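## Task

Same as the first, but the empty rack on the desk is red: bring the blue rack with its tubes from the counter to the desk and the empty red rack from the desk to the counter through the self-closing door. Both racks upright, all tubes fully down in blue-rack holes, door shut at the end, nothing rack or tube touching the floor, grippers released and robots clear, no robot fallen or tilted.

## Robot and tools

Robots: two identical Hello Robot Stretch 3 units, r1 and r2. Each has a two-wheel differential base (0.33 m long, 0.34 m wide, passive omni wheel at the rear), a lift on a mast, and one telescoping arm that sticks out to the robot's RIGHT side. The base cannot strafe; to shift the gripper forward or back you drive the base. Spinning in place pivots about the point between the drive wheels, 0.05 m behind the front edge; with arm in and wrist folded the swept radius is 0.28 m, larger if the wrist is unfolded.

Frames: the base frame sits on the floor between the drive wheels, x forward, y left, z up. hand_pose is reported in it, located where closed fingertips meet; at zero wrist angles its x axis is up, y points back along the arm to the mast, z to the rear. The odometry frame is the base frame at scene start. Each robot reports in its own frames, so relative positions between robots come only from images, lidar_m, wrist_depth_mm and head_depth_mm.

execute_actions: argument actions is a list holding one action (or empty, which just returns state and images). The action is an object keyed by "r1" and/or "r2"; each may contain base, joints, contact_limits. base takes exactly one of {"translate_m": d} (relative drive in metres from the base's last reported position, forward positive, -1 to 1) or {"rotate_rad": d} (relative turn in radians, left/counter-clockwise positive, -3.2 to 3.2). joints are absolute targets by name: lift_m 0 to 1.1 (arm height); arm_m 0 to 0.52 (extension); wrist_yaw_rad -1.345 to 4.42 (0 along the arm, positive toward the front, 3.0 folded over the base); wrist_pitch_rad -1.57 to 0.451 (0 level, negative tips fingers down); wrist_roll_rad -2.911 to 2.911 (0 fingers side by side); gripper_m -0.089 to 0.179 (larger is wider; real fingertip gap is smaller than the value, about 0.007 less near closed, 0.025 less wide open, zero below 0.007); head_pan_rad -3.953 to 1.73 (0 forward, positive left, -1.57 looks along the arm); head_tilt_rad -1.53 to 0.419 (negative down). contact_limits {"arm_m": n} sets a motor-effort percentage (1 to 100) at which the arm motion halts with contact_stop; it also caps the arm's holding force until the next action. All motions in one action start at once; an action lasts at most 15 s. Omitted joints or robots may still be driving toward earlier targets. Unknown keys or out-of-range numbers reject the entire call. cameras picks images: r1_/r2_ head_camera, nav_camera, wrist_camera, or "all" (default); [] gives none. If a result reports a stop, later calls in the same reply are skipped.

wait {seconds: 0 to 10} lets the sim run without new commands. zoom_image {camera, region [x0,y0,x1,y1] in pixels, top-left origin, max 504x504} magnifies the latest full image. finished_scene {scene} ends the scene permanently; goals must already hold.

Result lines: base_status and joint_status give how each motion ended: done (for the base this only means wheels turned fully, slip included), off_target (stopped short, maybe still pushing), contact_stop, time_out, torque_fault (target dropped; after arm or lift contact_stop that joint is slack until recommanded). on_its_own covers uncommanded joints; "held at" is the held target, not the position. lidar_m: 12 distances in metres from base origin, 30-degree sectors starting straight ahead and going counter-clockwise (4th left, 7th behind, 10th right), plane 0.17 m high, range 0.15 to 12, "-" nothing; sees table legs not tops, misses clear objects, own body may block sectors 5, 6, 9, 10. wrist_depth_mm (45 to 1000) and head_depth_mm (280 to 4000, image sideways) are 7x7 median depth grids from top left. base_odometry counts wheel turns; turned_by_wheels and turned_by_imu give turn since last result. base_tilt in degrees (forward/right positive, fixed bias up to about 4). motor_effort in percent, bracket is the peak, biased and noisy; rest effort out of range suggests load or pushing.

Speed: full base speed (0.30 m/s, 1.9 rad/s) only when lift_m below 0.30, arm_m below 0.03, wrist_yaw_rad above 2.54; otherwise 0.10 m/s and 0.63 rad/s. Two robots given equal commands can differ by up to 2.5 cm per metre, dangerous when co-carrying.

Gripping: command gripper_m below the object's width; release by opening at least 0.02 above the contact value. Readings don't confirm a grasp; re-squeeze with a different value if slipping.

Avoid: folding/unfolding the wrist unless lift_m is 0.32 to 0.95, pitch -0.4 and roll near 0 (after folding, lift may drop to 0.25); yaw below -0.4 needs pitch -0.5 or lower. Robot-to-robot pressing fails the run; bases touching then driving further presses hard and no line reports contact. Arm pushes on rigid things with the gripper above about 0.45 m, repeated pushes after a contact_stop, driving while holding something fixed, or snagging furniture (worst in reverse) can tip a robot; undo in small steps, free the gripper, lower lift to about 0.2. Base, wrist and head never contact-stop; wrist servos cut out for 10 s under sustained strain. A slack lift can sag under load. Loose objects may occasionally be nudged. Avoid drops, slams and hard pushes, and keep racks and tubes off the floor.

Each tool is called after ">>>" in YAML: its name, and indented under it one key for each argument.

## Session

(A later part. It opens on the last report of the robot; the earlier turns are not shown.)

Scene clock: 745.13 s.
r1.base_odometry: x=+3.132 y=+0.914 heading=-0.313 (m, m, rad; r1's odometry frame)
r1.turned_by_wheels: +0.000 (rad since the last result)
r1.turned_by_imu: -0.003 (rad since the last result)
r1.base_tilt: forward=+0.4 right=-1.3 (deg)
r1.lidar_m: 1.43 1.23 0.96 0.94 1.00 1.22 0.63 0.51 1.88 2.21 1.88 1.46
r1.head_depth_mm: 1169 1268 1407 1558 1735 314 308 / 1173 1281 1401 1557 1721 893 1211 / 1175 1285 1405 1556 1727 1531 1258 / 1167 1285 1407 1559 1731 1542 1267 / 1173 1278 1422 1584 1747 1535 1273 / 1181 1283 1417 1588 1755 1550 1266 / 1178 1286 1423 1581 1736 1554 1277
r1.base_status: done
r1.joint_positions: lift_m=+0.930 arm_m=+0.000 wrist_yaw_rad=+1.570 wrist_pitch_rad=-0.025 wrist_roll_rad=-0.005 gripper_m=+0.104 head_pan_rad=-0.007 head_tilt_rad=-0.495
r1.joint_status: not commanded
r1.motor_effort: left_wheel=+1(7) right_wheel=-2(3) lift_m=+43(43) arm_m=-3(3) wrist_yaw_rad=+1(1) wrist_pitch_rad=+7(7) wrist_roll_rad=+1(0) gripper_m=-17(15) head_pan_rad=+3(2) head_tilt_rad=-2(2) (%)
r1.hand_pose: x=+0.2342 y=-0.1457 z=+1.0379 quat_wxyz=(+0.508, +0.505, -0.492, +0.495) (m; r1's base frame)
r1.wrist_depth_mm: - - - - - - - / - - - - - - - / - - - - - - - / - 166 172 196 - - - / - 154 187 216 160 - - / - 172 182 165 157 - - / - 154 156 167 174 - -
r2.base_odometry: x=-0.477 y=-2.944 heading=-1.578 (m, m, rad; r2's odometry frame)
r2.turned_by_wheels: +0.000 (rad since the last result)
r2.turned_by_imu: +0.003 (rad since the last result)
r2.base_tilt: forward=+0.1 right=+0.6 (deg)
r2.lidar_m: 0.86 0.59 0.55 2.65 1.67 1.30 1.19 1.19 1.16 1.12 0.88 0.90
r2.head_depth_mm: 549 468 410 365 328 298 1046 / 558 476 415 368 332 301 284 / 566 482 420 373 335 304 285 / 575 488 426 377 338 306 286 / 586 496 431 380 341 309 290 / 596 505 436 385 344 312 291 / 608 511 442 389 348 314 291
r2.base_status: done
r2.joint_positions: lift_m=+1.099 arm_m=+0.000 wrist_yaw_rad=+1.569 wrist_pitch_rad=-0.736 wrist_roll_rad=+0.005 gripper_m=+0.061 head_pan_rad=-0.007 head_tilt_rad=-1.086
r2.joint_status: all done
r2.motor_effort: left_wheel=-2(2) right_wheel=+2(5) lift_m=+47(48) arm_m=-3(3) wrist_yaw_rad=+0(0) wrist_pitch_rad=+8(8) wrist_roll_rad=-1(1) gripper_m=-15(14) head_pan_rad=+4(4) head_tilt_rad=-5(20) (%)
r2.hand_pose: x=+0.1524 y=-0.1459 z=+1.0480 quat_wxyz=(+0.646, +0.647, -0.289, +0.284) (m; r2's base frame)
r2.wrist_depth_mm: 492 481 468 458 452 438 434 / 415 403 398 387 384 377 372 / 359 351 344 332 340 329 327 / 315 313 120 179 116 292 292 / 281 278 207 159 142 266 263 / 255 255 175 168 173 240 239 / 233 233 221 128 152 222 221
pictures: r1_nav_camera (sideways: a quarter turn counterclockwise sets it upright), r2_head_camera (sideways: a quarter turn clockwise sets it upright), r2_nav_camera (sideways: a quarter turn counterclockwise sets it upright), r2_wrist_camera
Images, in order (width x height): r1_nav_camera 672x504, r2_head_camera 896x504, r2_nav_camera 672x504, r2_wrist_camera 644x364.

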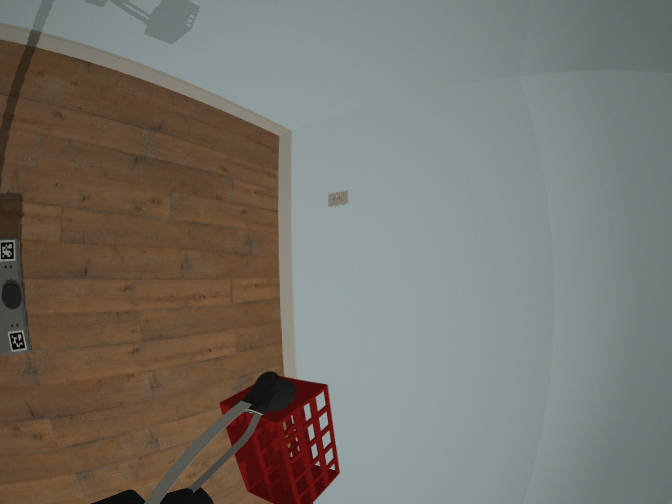

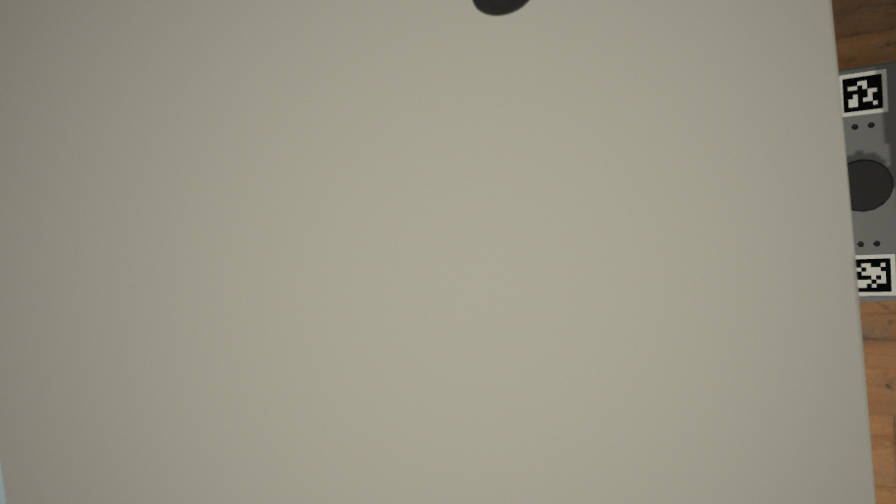

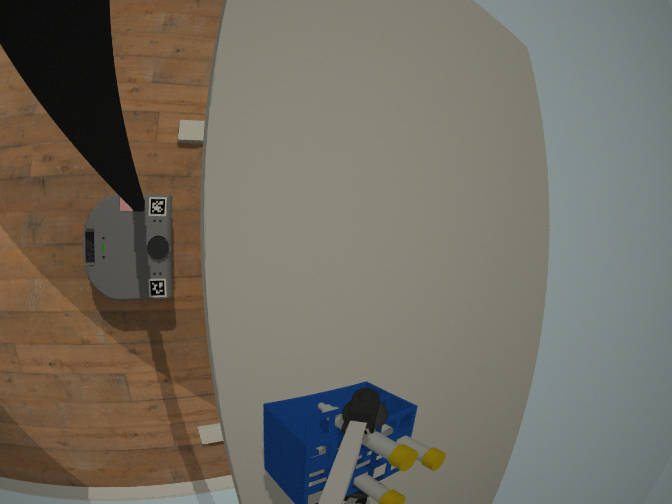

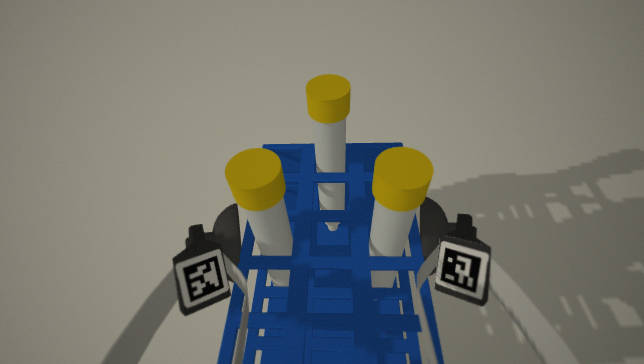

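>>> execute_actions:
  actions:
    - {"r2": {"joints": {"lift_m": 1.067}}, "r1": {"base": {"rotate_rad": -1.57}}}
  cameras: ["r2_wrist_camera", "r2_nav_camera", "r1_nav_camera"]

Scene clock: 755.10 s.
r1.base_odometry: x=+3.132 y=+0.914 heading=-1.883 (m, m, rad; r1's odometry frame)
r1.turned_by_wheels: -1.570 (rad since the last result)
r1.turned_by_imu: -1.558 (rad since the last result)
r1.base_tilt: forward=+0.4 right=-1.3 (deg)
r1.lidar_m: 2.21 1.90 1.46 1.43 1.24 0.96 0.94 1.00 1.22 1.19 1.28 1.86
r1.head_depth_mm: 2358 2539 2755 2552 1921 315 309 / 2381 2467 2232 2382 1914 891 1204 / 2383 2493 2224 2338 1937 1531 1266 / 2370 2453 2201 2399 1929 1517 1269 / 2355 2497 2197 2355 1930 1535 1278 / 2330 2481 2180 2402 1947 1540 1274 / 2343 2457 2181 2372 1954 1534 1276
r1.base_status: done
r1.joint_positions: lift_m=+0.930 arm_m=+0.000 wrist_yaw_rad=+1.570 wrist_pitch_rad=-0.025 wrist_roll_rad=-0.005 gripper_m=+0.104 head_pan_rad=-0.007 head_tilt_rad=-0.495
r1.joint_status: not commanded
r1.motor_effort: left_wheel=+1(5) right_wheel=-2(6) lift_m=+43(43) arm_m=-3(3) wrist_yaw_rad=+1(1) wrist_pitch_rad=+7(7) wrist_roll_rad=+1(1) gripper_m=-15(16) head_pan_rad=+3(3) head_tilt_rad=-2(2) (%)
r1.hand_pose: x=+0.2342 y=-0.1457 z=+1.0379 quat_wxyz=(+0.508, +0.505, -0.492, +0.495) (m; r1's base frame)
r1.wrist_depth_mm: - - - - - - - / - - - - - - - / - - - - - - - / - 167 173 196 - - - / - 154 187 216 161 - - / - 172 180 166 155 - - / - 154 156 166 172 - -
r2.base_odometry: x=-0.477 y=-2.944 heading=-1.578 (m, m, rad; r2's odometry frame)
r2.turned_by_wheels: +0.000 (rad since the last result)
r2.turned_by_imu: +0.001 (rad since the last result)
r2.base_tilt: forward=+0.1 right=+0.6 (deg)
r2.lidar_m: 0.86 0.59 0.56 2.65 1.68 1.30 1.19 1.19 1.17 1.12 0.88 0.90
r2.head_depth_mm: 549 470 410 365 325 298 1049 / 557 476 416 368 331 301 284 / 566 482 419 372 334 303 285 / 577 489 426 376 338 306 287 / 587 496 431 380 341 309 290 / 598 503 436 385 345 312 291 / 607 512 443 390 348 315 291
r2.base_status: not commanded
r2.joint_positions: lift_m=+1.067 arm_m=+0.000 wrist_yaw_rad=+1.569 wrist_pitch_rad=-0.736 wrist_roll_rad=+0.005 gripper_m=+0.061 head_pan_rad=-0.007 head_tilt_rad=-1.086
r2.joint_status: all done
r2.motor_effort: left_wheel=-2(2) right_wheel=+1(3) lift_m=+33(43) arm_m=-3(4) wrist_yaw_rad=+1(0) wrist_pitch_rad=+8(8) wrist_roll_rad=+0(1) gripper_m=-14(15) head_pan_rad=+5(5) head_tilt_rad=-5(4) (%)
r2.hand_pose: x=+0.1524 y=-0.1459 z=+1.0160 quat_wxyz=(+0.646, +0.647, -0.288, +0.284) (m; r2's base frame)
r2.wrist_depth_mm: 421 417 408 402 397 379 374 / 358 355 350 337 334 331 326 / 313 305 303 189 294 290 287 / 276 274 118 175 115 257 253 / 245 244 149 158 139 231 229 / 223 222 175 170 171 210 207 / 204 202 193 129 154 193 191
pictures: r1_nav_camera (sideways: a quarter turn counterclockwise sets it upright), r2_nav_camera (sideways: a quarter turn counterclockwise sets it upright), r2_wrist_camera
Images, in order (width x height): r1_nav_camera 672x504, r2_nav_camera 672x504, r2_wrist_camera 644x364.

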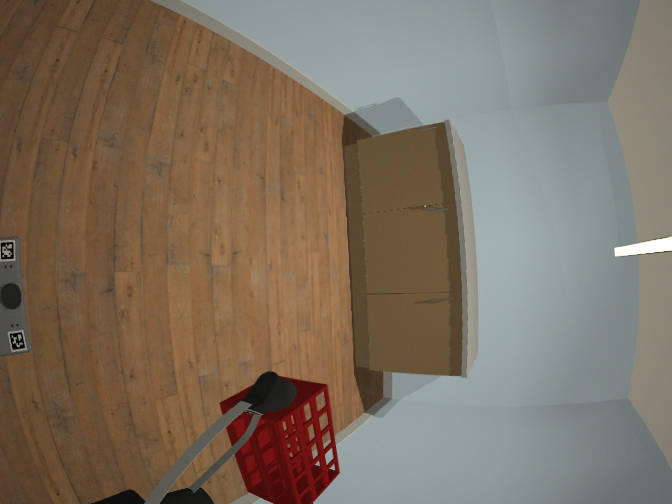

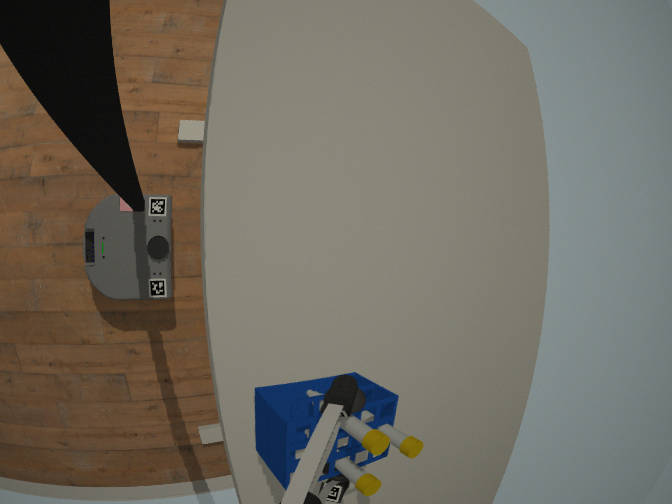

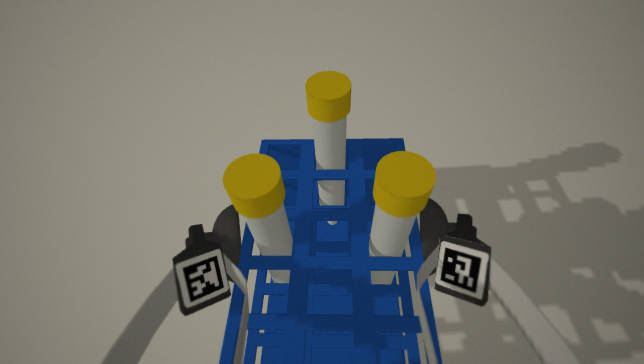

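>>> execute_actions:
  actions:
    - {"r2": {"joints": {"gripper_m": 0.14}}}
  cameras: ["r2_wrist_camera"]

>>> execute_actions:
  actions:
    - {"r2": {"base": {"translate_m": -0.35}, "joints": {"lift_m": 1.1, "head_tilt_rad": -0.7}}, "r1": {"base": {"translate_m": 1.0}}}
  cameras: ["r2_wrist_camera", "r2_nav_camera", "r2_head_camera", "r1_nav_camera"]

Scene clock: 758.90 s.
r1.base_odometry: x=+3.132 y=+0.914 heading=-1.883 (m, m, rad; r1's odometry frame)
r1.turned_by_wheels: +0.000 (rad since the last result)
r1.turned_by_imu: -0.001 (rad since the last result)
r1.base_tilt: forward=+0.4 right=-1.2 (deg)
r1.lidar_m: 2.21 1.90 1.46 1.43 1.24 0.96 0.94 1.00 1.22 1.19 1.28 1.85
r1.head_depth_mm: 2347 2534 2699 2563 1927 315 308 / 2370 2455 2202 2382 1929 895 1213 / 2364 2449 2184 2398 1915 1529 1274 / 2373 2476 2201 2368 1936 1545 1268 / 2374 2508 2204 2383 1943 1550 1266 / 2357 2499 2187 2399 1946 1532 1268 / 2342 2476 2165 2396 1944 1553 1283
r1.base_status: not commanded
r1.joint_positions: lift_m=+0.930 arm_m=+0.000 wrist_yaw_rad=+1.570 wrist_pitch_rad=-0.025 wrist_roll_rad=-0.005 gripper_m=+0.104 head_pan_rad=-0.007 head_tilt_rad=-0.495
r1.joint_status: not commanded
r1.motor_effort: left_wheel=+2(1) right_wheel=-2(2) lift_m=+42(43) arm_m=-3(3) wrist_yaw_rad=+1(1) wrist_pitch_rad=+7(7) wrist_roll_rad=+1(1) gripper_m=-15(16) head_pan_rad=+3(3) head_tilt_rad=-2(2) (%)
r1.hand_pose: x=+0.2342 y=-0.1457 z=+1.0379 quat_wxyz=(+0.508, +0.505, -0.492, +0.495) (m; r1's base frame)
r1.wrist_depth_mm: - - - - - - - / - - - - - - - / - - - - - - - / - 166 173 197 - - - / - 154 187 215 161 - - / - 171 181 165 155 - - / - 154 156 167 174 - -
r2.base_odometry: x=-0.477 y=-2.944 heading=-1.578 (m, m, rad; r2's odometry frame)
r2.turned_by_wheels: +0.000 (rad since the last result)
r2.turned_by_imu: +0.001 (rad since the last result)
r2.base_tilt: forward=+0.1 right=+0.6 (deg)
r2.lidar_m: 0.86 0.59 0.55 2.65 1.67 1.29 1.19 1.19 1.17 1.12 0.88 0.90
r2.head_depth_mm: 549 468 410 366 319 298 1042 / 558 476 415 368 330 301 284 / 566 482 420 373 334 304 285 / 575 489 425 376 338 306 287 / 587 496 431 380 341 309 290 / 597 503 436 385 345 312 291 / 607 512 442 389 348 315 291
r2.base_status: not commanded
r2.joint_positions: lift_m=+1.067 arm_m=+0.000 wrist_yaw_rad=+1.569 wrist_pitch_rad=-0.736 wrist_roll_rad=+0.005 gripper_m=+0.140 head_pan_rad=-0.007 head_tilt_rad=-1.086
r2.joint_status: all done
r2.motor_effort: left_wheel=-2(2) right_wheel=+2(2) lift_m=+32(32) arm_m=-3(3) wrist_yaw_rad=+1(1) wrist_pitch_rad=+8(8) wrist_roll_rad=-1(0) gripper_m=+1(86) head_pan_rad=+4(4) head_tilt_rad=-4(6) (%)
r2.hand_pose: x=+0.1524 y=-0.1459 z=+1.0160 quat_wxyz=(+0.646, +0.647, -0.288, +0.284) (m; r2's base frame)
r2.wrist_depth_mm: 425 418 408 405 388 384 375 / 363 356 347 337 335 326 322 / 312 310 305 189 292 291 283 / 278 273 121 179 118 258 254 / 247 248 235 157 151 239 228 / 223 - 210 172 204 205 210 / 207 200 192 160 159 194 193
pictures: r2_wrist_camera
Images, in order (width x height): r2_wrist_camera 644x364.

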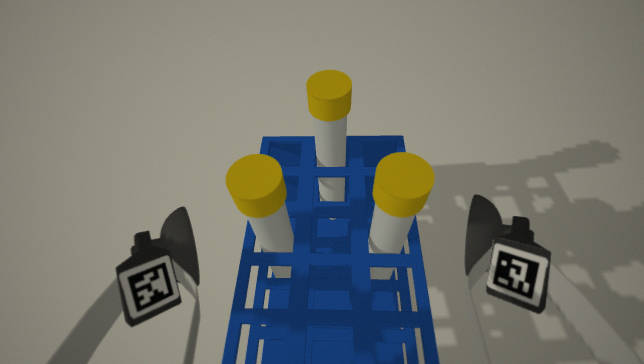

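Scene clock: 770.00 s.
r1.base_odometry: x=+2.825 y=-0.037 heading=-1.883 (m, m, rad; r1's odometry frame)
r1.turned_by_wheels: +0.000 (rad since the last result)
r1.turned_by_imu: -0.003 (rad since the last result)
r1.base_tilt: forward=+0.4 right=-1.3 (deg)
r1.lidar_m: 1.20 1.27 1.38 1.36 1.44 1.98 1.94 1.68 1.30 1.28 1.36 1.23
r1.head_depth_mm: 1505 1658 1236 1320 1462 315 308 / 1514 1656 1242 1320 1463 897 1206 / 1502 1649 1235 1315 1468 1527 1268 / 1504 1659 1234 1304 1462 1533 1268 / 1513 1650 1236 1305 1470 1527 1272 / 1520 1646 1245 1297 1471 1551 1268 / 1505 1647 1246 1304 1466 1544 1272
r1.base_status: done
r1.joint_positions: lift_m=+0.930 arm_m=+0.000 wrist_yaw_rad=+1.570 wrist_pitch_rad=-0.025 wrist_roll_rad=-0.005 gripper_m=+0.104 head_pan_rad=-0.007 head_tilt_rad=-0.495
r1.joint_status: not commanded
r1.motor_effort: left_wheel=+2(6) right_wheel=-2(3) lift_m=+43(43) arm_m=-3(3) wrist_yaw_rad=+1(1) wrist_pitch_rad=+7(7) wrist_roll_rad=+0(0) gripper_m=-16(16) head_pan_rad=+2(2) head_tilt_rad=-3(2) (%)
r1.hand_pose: x=+0.2342 y=-0.1457 z=+1.0379 quat_wxyz=(+0.508, +0.505, -0.492, +0.495) (m; r1's base frame)
r1.wrist_depth_mm: - - - - - - - / - - - - - - - / - - - - - - - / - 166 173 196 - - - / - 155 188 216 160 - - / - 172 181 164 155 - - / - 155 157 167 175 - -
r2.base_odometry: x=-0.474 y=-2.594 heading=-1.578 (m, m, rad; r2's odometry frame)
r2.turned_by_wheels: +0.000 (rad since the last result)
r2.turned_by_imu: -0.001 (rad since the last result)
r2.base_tilt: forward=+0.2 right=+0.6 (deg)
r2.lidar_m: 1.21 0.83 1.70 2.65 1.17 0.93 0.89 0.85 1.14 1.12 1.09 1.10
r2.head_depth_mm: 1014 1038 524 483 1546 1367 1180 / 1017 1064 694 525 1561 1382 1187 / 1012 1075 734 552 1587 1399 1194 / 1010 1072 752 560 1563 1420 1211 / 1008 1091 770 570 1590 1425 1217 / 1005 1085 787 581 508 1407 1221 / 1003 1101 806 591 512 1385 1250
r2.base_status: done
r2.joint_positions: lift_m=+1.099 arm_m=+0.000 wrist_yaw_rad=+1.569 wrist_pitch_rad=-0.736 wrist_roll_rad=+0.005 gripper_m=+0.140 head_pan_rad=-0.007 head_tilt_rad=-0.705
r2.joint_status: all done
r2.motor_effort: left_wheel=-1(7) right_wheel=+1(3) lift_m=+46(51) arm_m=-3(3) wrist_yaw_rad=+1(1) wrist_pitch_rad=+8(8) wrist_roll_rad=-1(0) gripper_m=+1(0) head_pan_rad=+5(5) head_tilt_rad=+1(19) (%)
r2.hand_pose: x=+0.1524 y=-0.1459 z=+1.0480 quat_wxyz=(+0.646, +0.647, -0.288, +0.284) (m; r2's base frame)
r2.wrist_depth_mm: 491 482 466 369 451 451 436 / 414 408 395 399 405 401 863 / - - - - - - - / - - - - - - - / - - - - - - - / - - - - - - - / - - - - - - -
pictures: r1_nav_camera (sideways: a quarter turn counterclockwise sets it upright), r2_head_camera (sideways: a quarter turn clockwise sets it upright), r2_nav_camera (sideways: a quarter turn counterclockwise sets it upright), r2_wrist_camera
Images, in order (width x height): r1_nav_camera 672x504, r2_head_camera 896x504, r2_nav_camera 672x504, r2_wrist_camera 644x364.

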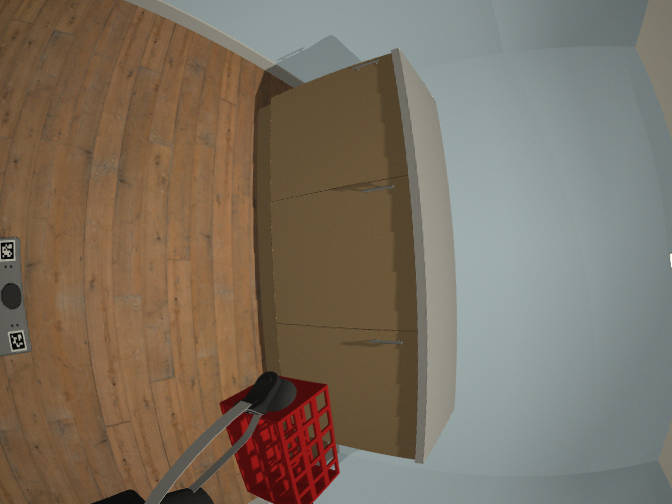

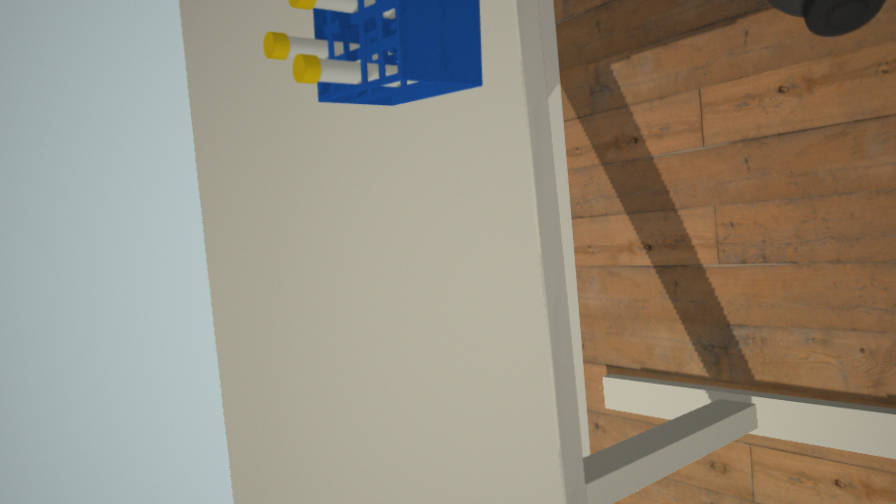

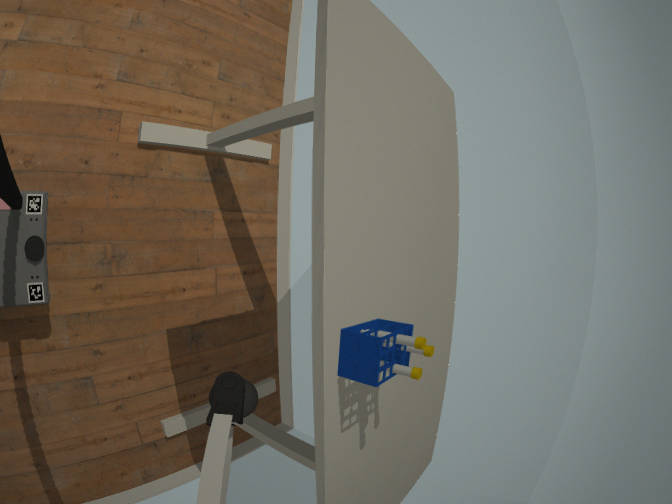

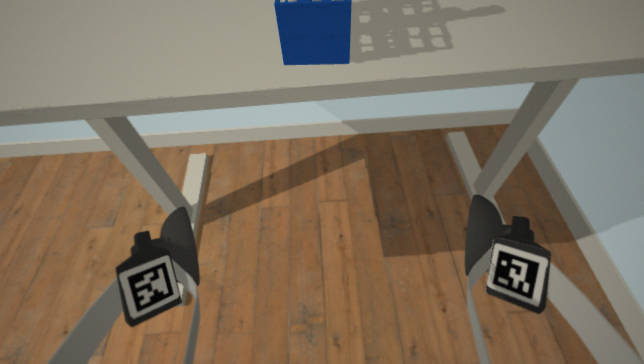

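>>> execute_actions:
  actions:
    - {"r1": {"base": {"translate_m": 1.0}, "joints": {"head_tilt_rad": -0.9}}, "r2": {"joints": {"head_pan_rad": -3.1, "head_tilt_rad": -0.3}}}
  cameras: ["r2_nav_camera"]

>>> execute_actions:
  actions:
    - {"r1": {"base": {"translate_m": 0.09}}}
  cameras: ["r1_wrist_camera", "r1_nav_camera", "r1_head_camera"]

Scene clock: 785.57 s.
r1.base_odometry: x=+2.518 y=-0.989 heading=-1.883 (m, m, rad; r1's odometry frame)
r1.turned_by_wheels: +0.000 (rad since the last result)
r1.turned_by_imu: -0.004 (rad since the last result)
r1.base_tilt: forward=+0.4 right=-1.3 (deg)
r1.lidar_m: 0.20 0.21 0.30 0.94 1.36 1.97 2.95 1.77 1.38 0.65 0.27 0.20
r1.head_depth_mm: 714 691 562 340 392 556 1052 / 715 690 561 330 392 508 1051 / 713 690 559 481 407 503 1056 / 714 684 559 470 407 499 1057 / 714 685 557 469 406 495 1051 / 712 682 557 468 405 491 1048 / 713 684 556 470 405 487 1051
r1.base_status: done
r1.joint_positions: lift_m=+0.930 arm_m=+0.000 wrist_yaw_rad=+1.570 wrist_pitch_rad=-0.025 wrist_roll_rad=-0.005 gripper_m=+0.104 head_pan_rad=-0.007 head_tilt_rad=-0.889
r1.joint_status: all done
r1.motor_effort: left_wheel=+1(6) right_wheel=-2(3) lift_m=+43(43) arm_m=-3(3) wrist_yaw_rad=+1(1) wrist_pitch_rad=+7(7) wrist_roll_rad=+0(0) gripper_m=-16(17) head_pan_rad=+3(2) head_tilt_rad=-5(25) (%)
r1.hand_pose: x=+0.2342 y=-0.1457 z=+1.0379 quat_wxyz=(+0.508, +0.505, -0.492, +0.495) (m; r1's base frame)
r1.wrist_depth_mm: 725 718 702 695 677 659 659 / 762 723 722 713 692 694 670 / 778 764 772 734 726 703 701 / 537 166 172 197 749 721 714 / 392 153 187 215 161 653 743 / 281 172 181 166 155 449 478 / 240 154 157 166 173 304 347
r2.base_odometry: x=-0.474 y=-2.594 heading=-1.578 (m, m, rad; r2's odometry frame)
r2.turned_by_wheels: +0.000 (rad since the last result)
r2.turned_by_imu: +0.002 (rad since the last result)
r2.base_tilt: forward=+0.1 right=+0.6 (deg)
r2.lidar_m: 1.21 0.83 1.69 2.64 1.17 0.93 0.89 0.85 1.13 1.13 1.09 1.10
r2.head_depth_mm: 736 - - - - 994 1028 / 746 - - - - 1001 1047 / 750 - - - - 1010 1052 / 754 - - - - 1019 1062 / 762 - - - - 1025 1048 / 771 - - - - 929 971 / 732 - - - - 948 991
r2.base_status: not commanded
r2.joint_positions: lift_m=+1.099 arm_m=+0.000 wrist_yaw_rad=+1.569 wrist_pitch_rad=-0.736 wrist_roll_rad=+0.005 gripper_m=+0.140 head_pan_rad=-3.093 head_tilt_rad=-0.310
r2.joint_status: all done
r2.motor_effort: left_wheel=-1(2) right_wheel=+2(3) lift_m=+47(46) arm_m=-3(3) wrist_yaw_rad=+0(1) wrist_pitch_rad=+8(8) wrist_roll_rad=-1(1) gripper_m=+0(0) head_pan_rad=-5(54) head_tilt_rad=+2(22) (%)
r2.hand_pose: x=+0.1524 y=-0.1459 z=+1.0480 quat_wxyz=(+0.646, +0.647, -0.288, +0.284) (m; r2's base frame)
r2.wrist_depth_mm: 487 483 467 368 456 434 424 / 413 405 401 400 406 401 859 / - - - - - - - / - - - - - - - / - - - - - - - / - - - - - - - / - - - - - - -
pictures: r2_nav_camera (sideways: a quarter turn counterclockwise sets it upright)
Images, in order (width x height): r2_nav_camera 672x504.

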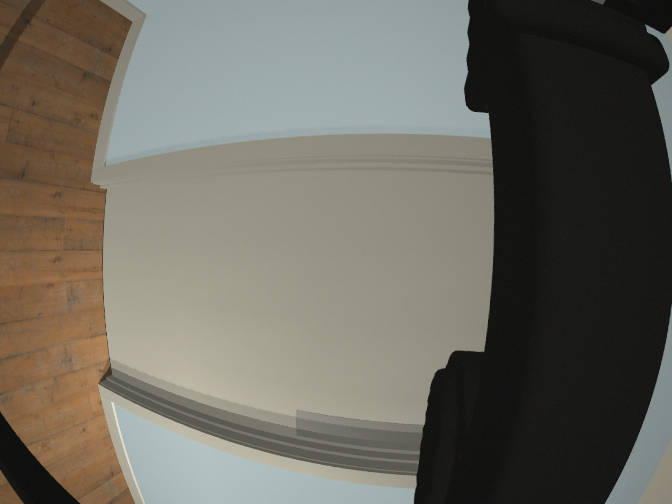

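Scene clock: 787.87 s.
r1.base_odometry: x=+2.490 y=-1.074 heading=-1.883 (m, m, rad; r1's odometry frame)
r1.turned_by_wheels: +0.000 (rad since the last result)
r1.turned_by_imu: +0.000 (rad since the last result)
r1.base_tilt: forward=+0.4 right=-1.2 (deg)
r1.lidar_m: - 0.15 0.16 0.51 1.35 1.96 3.05 1.80 1.39 0.35 0.15 -
r1.head_depth_mm: 632 689 562 340 392 352 336 / 631 689 559 329 392 358 335 / 632 688 558 476 407 358 330 / 632 689 559 471 405 358 330 / 633 689 556 469 405 358 329 / 631 688 554 469 405 357 328 / 632 688 555 468 405 357 329
r1.base_status: done
r1.joint_positions: lift_m=+0.930 arm_m=+0.000 wrist_yaw_rad=+1.570 wrist_pitch_rad=-0.025 wrist_roll_rad=-0.005 gripper_m=+0.104 head_pan_rad=-0.007 head_tilt_rad=-0.889
r1.joint_status: not commanded
r1.motor_effort: left_wheel=+1(5) right_wheel=-2(3) lift_m=+43(43) arm_m=-3(3) wrist_yaw_rad=+1(1) wrist_pitch_rad=+7(7) wrist_roll_rad=+0(1) gripper_m=-15(17) head_pan_rad=+3(2) head_tilt_rad=-5(5) (%)
r1.hand_pose: x=+0.2342 y=-0.1457 z=+1.0379 quat_wxyz=(+0.508, +0.505, -0.492, +0.495) (m; r1's base frame)
r1.wrist_depth_mm: 650 623 612 597 590 569 571 / 667 646 648 629 620 607 601 / 691 672 659 637 634 620 613 / 535 167 173 197 645 635 630 / 393 154 188 216 161 658 638 / 281 172 182 165 155 455 469 / 240 155 156 167 174 301 345
r2.base_odometry: x=-0.474 y=-2.594 heading=-1.578 (m, m, rad; r2's odometry frame)
r2.turned_by_wheels: +0.000 (rad since the last result)
r2.turned_by_imu: +0.000 (rad since the last result)
r2.base_tilt: forward=+0.1 right=+0.6 (deg)
r2.lidar_m: 1.21 0.83 1.69 2.64 1.18 0.93 0.89 0.85 1.14 1.12 1.09 1.10
r2.head_depth_mm: 739 - - - - 994 1031 / 745 - - - - 1001 1041 / 751 - - - - 1013 1053 / 754 - - - - 1024 1059 / 764 - - - - 1022 1048 / 771 - - - - 926 967 / 731 - - - - 950 988
r2.base_status: not commanded
r2.joint_positions: lift_m=+1.099 arm_m=+0.000 wrist_yaw_rad=+1.569 wrist_pitch_rad=-0.736 wrist_roll_rad=+0.005 gripper_m=+0.140 head_pan_rad=-3.093 head_tilt_rad=-0.310
r2.joint_status: not commanded
r2.motor_effort: left_wheel=-1(2) right_wheel=+2(2) lift_m=+47(47) arm_m=-3(3) wrist_yaw_rad=+1(0) wrist_pitch_rad=+8(8) wrist_roll_rad=-1(1) gripper_m=+0(0) head_pan_rad=-5(4) head_tilt_rad=+2(3) (%)
r2.hand_pose: x=+0.1524 y=-0.1459 z=+1.0480 quat_wxyz=(+0.646, +0.647, -0.288, +0.284) (m; r2's base frame)
r2.wrist_depth_mm: 488 475 467 369 453 441 432 / 416 408 392 395 404 406 879 / - 994 - - - - - / - - - - - - - / - - - - - - - / - - - - - - - / - - - - - - -
pictures: r1_head_camera (sideways: a quarter turn clockwise sets it upright), r1_nav_camera (sideways: a quarter turn counterclockwise sets it upright), r1_wrist_camera
Images, in order (width x height): r1_head_camera 896x504, r1_nav_camera 672x504, r1_wrist_camera 644x364.

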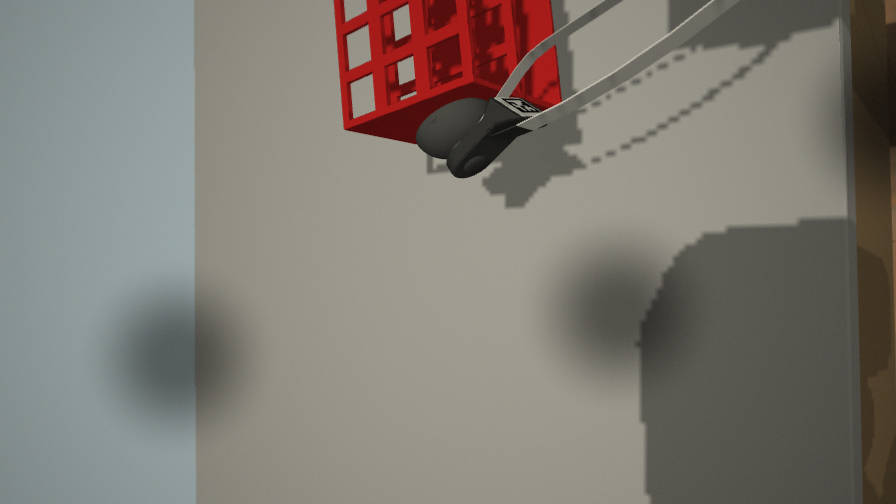

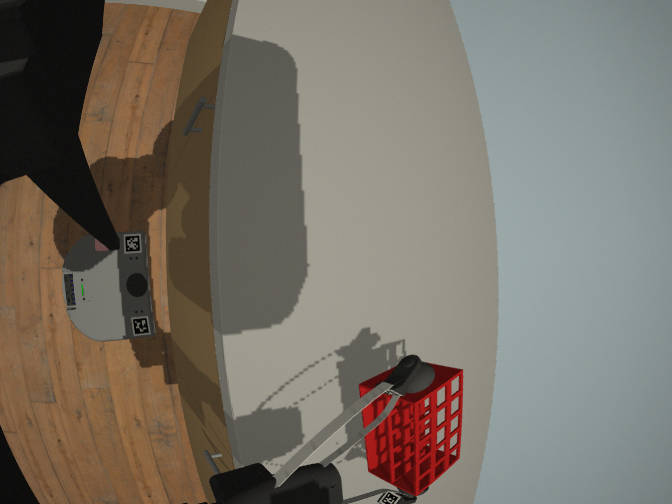

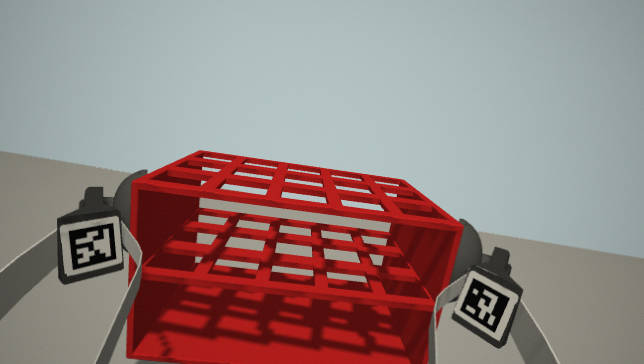

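>>> execute_actions:
  actions:
    - {"r1": {"joints": {"lift_m": 0.853}}}
  cameras: ["r1_wrist_camera", "r1_nav_camera"]

>>> execute_actions:
  actions:
    - {"r1": {"joints": {"gripper_m": 0.179}}}
  cameras: ["r1_wrist_camera"]

>>> execute_actions:
  actions:
    - {"r1": {"base": {"translate_m": -0.3}}, "r2": {"joints": {"head_pan_rad": -0.2, "head_tilt_rad": -0.6}}}
  cameras: ["r1_wrist_camera", "r1_nav_camera", "r2_head_camera"]

Scene clock: 794.63 s.
r1.base_odometry: x=+2.490 y=-1.074 heading=-1.883 (m, m, rad; r1's odometry frame)
r1.turned_by_wheels: +0.000 (rad since the last result)
r1.turned_by_imu: -0.001 (rad since the last result)
r1.base_tilt: forward=+0.4 right=-1.3 (deg)
r1.lidar_m: - 0.15 0.16 0.51 1.35 1.97 3.04 1.80 1.38 0.35 0.15 -
r1.head_depth_mm: 631 690 561 384 385 359 342 / 632 690 560 471 385 359 335 / 631 691 560 470 398 358 330 / 631 688 559 470 406 358 329 / 632 689 557 469 407 357 328 / 631 687 556 469 405 357 328 / 633 688 555 468 405 356 328
r1.base_status: not commanded
r1.joint_positions: lift_m=+0.853 arm_m=+0.000 wrist_yaw_rad=+1.570 wrist_pitch_rad=-0.025 wrist_roll_rad=-0.005 gripper_m=+0.104 head_pan_rad=-0.007 head_tilt_rad=-0.889
r1.joint_status: all done
r1.motor_effort: left_wheel=+2(1) right_wheel=-2(2) lift_m=+28(39) arm_m=-3(3) wrist_yaw_rad=+1(1) wrist_pitch_rad=+7(7) wrist_roll_rad=+1(0) gripper_m=-16(14) head_pan_rad=+2(2) head_tilt_rad=-5(5) (%)
r1.hand_pose: x=+0.2342 y=-0.1457 z=+0.9615 quat_wxyz=(+0.508, +0.505, -0.492, +0.495) (m; r1's base frame)
r1.wrist_depth_mm: 631 612 612 598 589 576 558 / 674 649 636 633 626 595 587 / 524 671 660 641 630 632 616 / 331 166 172 194 571 635 632 / - 154 186 212 160 406 452 / 171 170 180 167 157 275 284 / 147 148 156 167 172 184 212
r2.base_odometry: x=-0.474 y=-2.594 heading=-1.578 (m, m, rad; r2's odometry frame)
r2.turned_by_wheels: +0.000 (rad since the last result)
r2.turned_by_imu: +0.001 (rad since the last result)
r2.base_tilt: forward=+0.1 right=+0.6 (deg)
r2.lidar_m: 1.21 0.83 1.70 2.64 1.18 0.93 0.89 0.85 1.14 1.13 1.09 1.10
r2.head_depth_mm: 737 - - - - 987 1036 / 743 - - - - 1001 1040 / 749 - - - - 1009 1053 / 753 - - - - 1022 1064 / 761 - - - - 1027 1049 / 770 - - - - 928 968 / 736 - - - - 948 984
r2.base_status: not commanded
r2.joint_positions: lift_m=+1.099 arm_m=+0.000 wrist_yaw_rad=+1.569 wrist_pitch_rad=-0.736 wrist_roll_rad=+0.005 gripper_m=+0.140 head_pan_rad=-3.093 head_tilt_rad=-0.310
r2.joint_status: not commanded
r2.motor_effort: left_wheel=-1(1) right_wheel=+1(3) lift_m=+47(47) arm_m=-3(3) wrist_yaw_rad=+2(1) wrist_pitch_rad=+9(8) wrist_roll_rad=+0(1) gripper_m=+0(0) head_pan_rad=-4(5) head_tilt_rad=+3(4) (%)
r2.hand_pose: x=+0.1524 y=-0.1459 z=+1.0480 quat_wxyz=(+0.646, +0.647, -0.288, +0.284) (m; r2's base frame)
r2.wrist_depth_mm: 489 481 464 369 446 443 432 / 414 409 400 398 406 401 857 / - - - - - - - / - - - - - - - / - - - - - - - / - - - - - - - / - - - - - - -
pictures: r1_nav_camera (sideways: a quarter turn counterclockwise sets it upright), r1_wrist_camera
Images, in order (width x height): r1_nav_camera 672x504, r1_wrist_camera 644x364.

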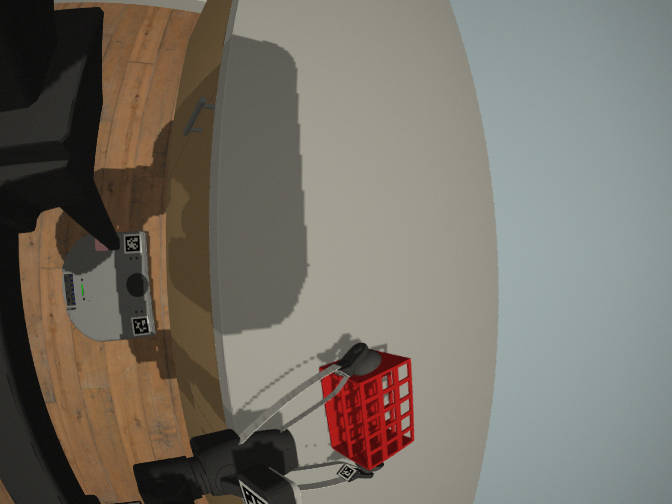

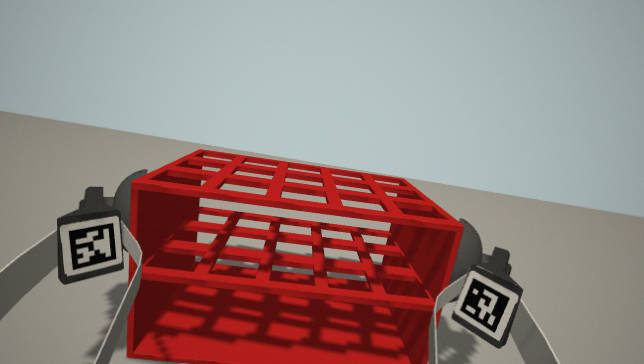

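Scene clock: 795.87 s.
r1.base_odometry: x=+2.490 y=-1.074 heading=-1.883 (m, m, rad; r1's odometry frame)
r1.turned_by_wheels: +0.000 (rad since the last result)
r1.turned_by_imu: +0.000 (rad since the last result)
r1.base_tilt: forward=+0.4 right=-1.2 (deg)
r1.lidar_m: - 0.15 0.16 0.51 1.35 1.96 3.04 1.80 1.38 0.35 0.15 -
r1.head_depth_mm: 632 690 560 384 385 359 341 / 633 688 560 472 384 359 335 / 632 688 557 471 398 358 329 / 631 688 558 470 406 358 329 / 633 690 556 470 406 357 329 / 630 689 556 468 406 356 328 / 631 689 556 468 405 356 329
r1.base_status: not commanded
r1.joint_positions: lift_m=+0.853 arm_m=+0.000 wrist_yaw_rad=+1.570 wrist_pitch_rad=-0.022 wrist_roll_rad=-0.005 gripper_m=+0.179 head_pan_rad=-0.007 head_tilt_rad=-0.889
r1.joint_status: all done
r1.motor_effort: left_wheel=+2(1) right_wheel=-2(2) lift_m=+28(28) arm_m=-4(3) wrist_yaw_rad=+1(1) wrist_pitch_rad=+6(7) wrist_roll_rad=+0(0) gripper_m=+0(90) head_pan_rad=+2(3) head_tilt_rad=-5(5) (%)
r1.hand_pose: x=+0.2343 y=-0.1457 z=+0.9623 quat_wxyz=(+0.507, +0.504, -0.493, +0.496) (m; r1's base frame)
r1.wrist_depth_mm: 645 634 621 598 590 585 570 / 654 638 629 613 610 605 581 / 540 666 662 641 643 627 598 / 357 320 156 205 589 634 641 / - 157 195 214 161 408 447 / 178 171 184 170 165 - 292 / 149 152 160 170 173 188 218
r2.base_odometry: x=-0.474 y=-2.594 heading=-1.578 (m, m, rad; r2's odometry frame)
r2.turned_by_wheels: +0.000 (rad since the last result)
r2.turned_by_imu: +0.000 (rad since the last result)
r2.base_tilt: forward=+0.1 right=+0.6 (deg)
r2.lidar_m: 1.21 0.83 1.69 2.64 1.18 0.93 0.89 0.85 1.13 1.12 1.09 1.10
r2.head_depth_mm: 739 - - - - 987 1032 / 743 - - - - 1002 1044 / 749 - - - - 1010 1048 / 755 - - - - 1021 1064 / 763 - - - - 1025 1050 / 768 - - - - 926 968 / 734 - - - - 947 988
r2.base_status: not commanded
r2.joint_positions: lift_m=+1.099 arm_m=+0.000 wrist_yaw_rad=+1.569 wrist_pitch_rad=-0.736 wrist_roll_rad=+0.005 gripper_m=+0.140 head_pan_rad=-3.093 head_tilt_rad=-0.310
r2.joint_status: not commanded
r2.motor_effort: left_wheel=-1(1) right_wheel=+2(2) lift_m=+46(47) arm_m=-3(2) wrist_yaw_rad=+0(1) wrist_pitch_rad=+8(8) wrist_roll_rad=-1(1) gripper_m=+1(0) head_pan_rad=-4(5) head_tilt_rad=+3(3) (%)
r2.hand_pose: x=+0.1524 y=-0.1459 z=+1.0480 quat_wxyz=(+0.646, +0.647, -0.288, +0.284) (m; r2's base frame)
r2.wrist_depth_mm: 491 488 473 368 453 447 433 / 407 408 398 397 407 404 867 / - 974 - - - - - / - - - - - - - / - - - - - - - / - - - - - - - / - - - - - - -
pictures: r1_wrist_camera
Images, in order (width x height): r1_wrist_camera 644x364.

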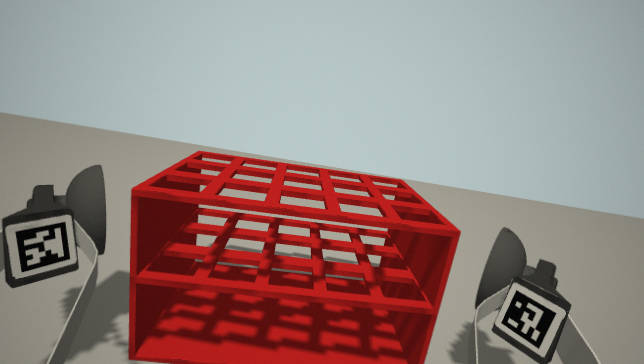

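Scene clock: 800.47 s.
r1.base_odometry: x=+2.582 y=-0.789 heading=-1.883 (m, m, rad; r1's odometry frame)
r1.turned_by_wheels: +0.000 (rad since the last result)
r1.turned_by_imu: -0.001 (rad since the last result)
r1.base_tilt: forward=+0.3 right=-1.2 (deg)
r1.lidar_m: 0.41 0.43 0.61 1.30 1.38 2.00 2.74 1.77 1.36 1.34 0.55 0.42
r1.head_depth_mm: 862 691 560 592 799 1189 1087 / 860 622 561 587 794 1190 1097 / 858 565 547 587 828 1197 1098 / 854 686 557 585 786 1183 1102 / 859 686 558 583 778 1188 1091 / 853 682 556 579 777 1173 1103 / 852 681 554 576 773 1161 1094
r1.base_status: done
r1.joint_positions: lift_m=+0.853 arm_m=+0.000 wrist_yaw_rad=+1.570 wrist_pitch_rad=-0.022 wrist_roll_rad=-0.005 gripper_m=+0.179 head_pan_rad=-0.007 head_tilt_rad=-0.889
r1.joint_status: not commanded
r1.motor_effort: left_wheel=+2(4) right_wheel=-2(6) lift_m=+28(28) arm_m=-3(3) wrist_yaw_rad=+0(1) wrist_pitch_rad=+6(6) wrist_roll_rad=+1(0) gripper_m=+0(0) head_pan_rad=+3(3) head_tilt_rad=-5(5) (%)
r1.hand_pose: x=+0.2343 y=-0.1457 z=+0.9624 quat_wxyz=(+0.507, +0.504, -0.493, +0.496) (m; r1's base frame)
r1.wrist_depth_mm: 897 909 899 904 878 850 851 / 984 924 921 888 880 877 859 / 541 651 806 922 923 911 895 / 359 369 423 456 592 743 904 / - 330 322 323 341 406 459 / 379 370 368 356 351 - 320 / 395 386 377 370 369 369 352
r2.base_odometry: x=-0.474 y=-2.594 heading=-1.578 (m, m, rad; r2's odometry frame)
r2.turned_by_wheels: +0.000 (rad since the last result)
r2.turned_by_imu: +0.001 (rad since the last result)
r2.base_tilt: forward=+0.1 right=+0.6 (deg)
r2.lidar_m: 1.21 0.83 1.70 2.64 1.17 0.93 0.90 0.85 1.14 1.13 1.09 1.10
r2.head_depth_mm: 1096 1202 911 635 539 1472 1275 / 1070 1174 940 534 511 1501 1272 / 1044 1147 965 519 501 1510 1267 / 1026 1124 997 647 507 1533 1276 / 1004 1094 1027 687 516 1511 1298 / 988 1070 1055 699 524 1486 1306 / 962 1054 1092 715 532 1458 1315
r2.base_status: not commanded
r2.joint_positions: lift_m=+1.099 arm_m=+0.000 wrist_yaw_rad=+1.569 wrist_pitch_rad=-0.736 wrist_roll_rad=+0.005 gripper_m=+0.140 head_pan_rad=-0.207 head_tilt_rad=-0.592
r2.joint_status: all done
r2.motor_effort: left_wheel=-1(1) right_wheel=+3(2) lift_m=+47(47) arm_m=-3(3) wrist_yaw_rad=+1(1) wrist_pitch_rad=+9(9) wrist_roll_rad=-1(1) gripper_m=+0(0) head_pan_rad=+5(53) head_tilt_rad=-3(18) (%)
r2.hand_pose: x=+0.1524 y=-0.1459 z=+1.0480 quat_wxyz=(+0.646, +0.647, -0.288, +0.284) (m; r2's base frame)
r2.wrist_depth_mm: 494 482 472 367 447 438 434 / 414 411 401 395 396 404 866 / - 979 - - - - - / - - - - - - - / - - - - - - - / - - - - - - - / - - - - - - -
pictures: r1_nav_camera (sideways: a quarter turn counterclockwise sets it upright), r1_wrist_camera, r2_head_camera (sideways: a quarter turn clockwise sets it upright)
Images, in order (width x height): r1_nav_camera 672x504, r1_wrist_camera 644x364, r2_head_camera 896x504.

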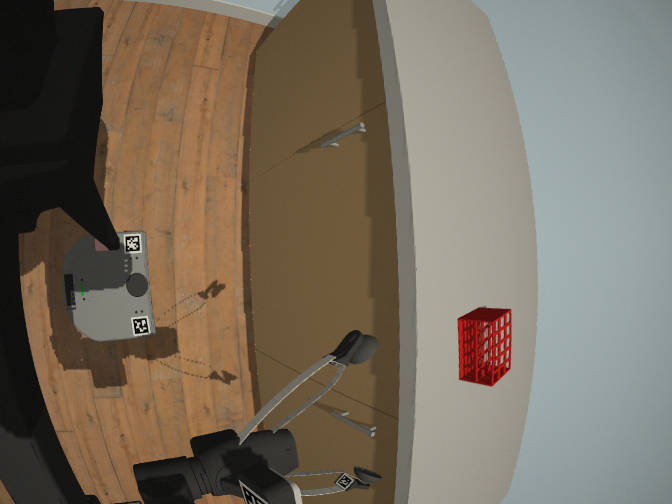

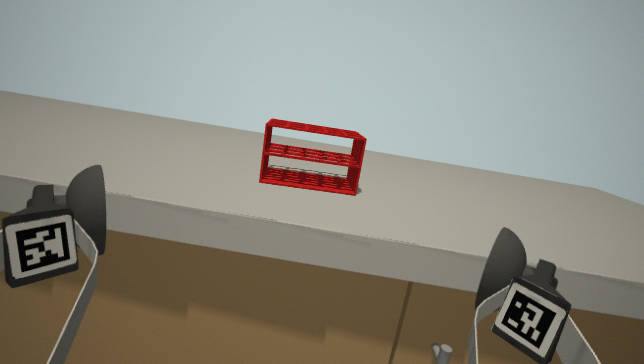

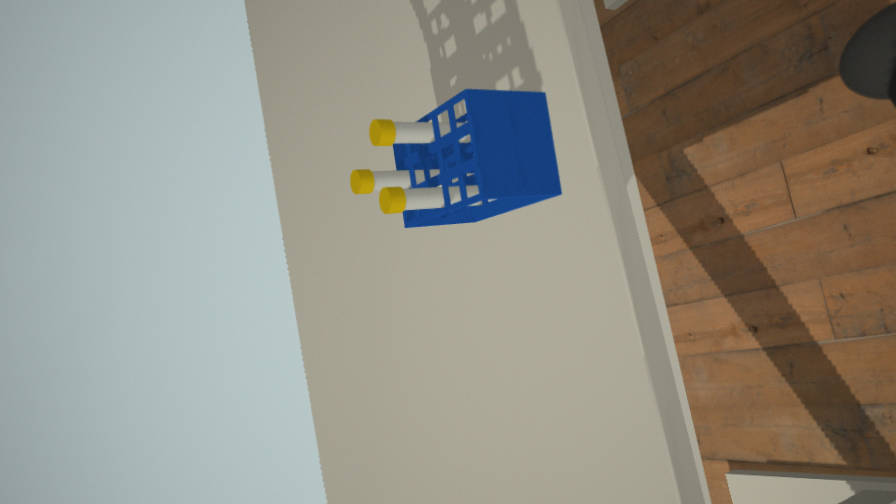

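>>> finished_scene:
  scene: 2

The scene is finished: the task was done.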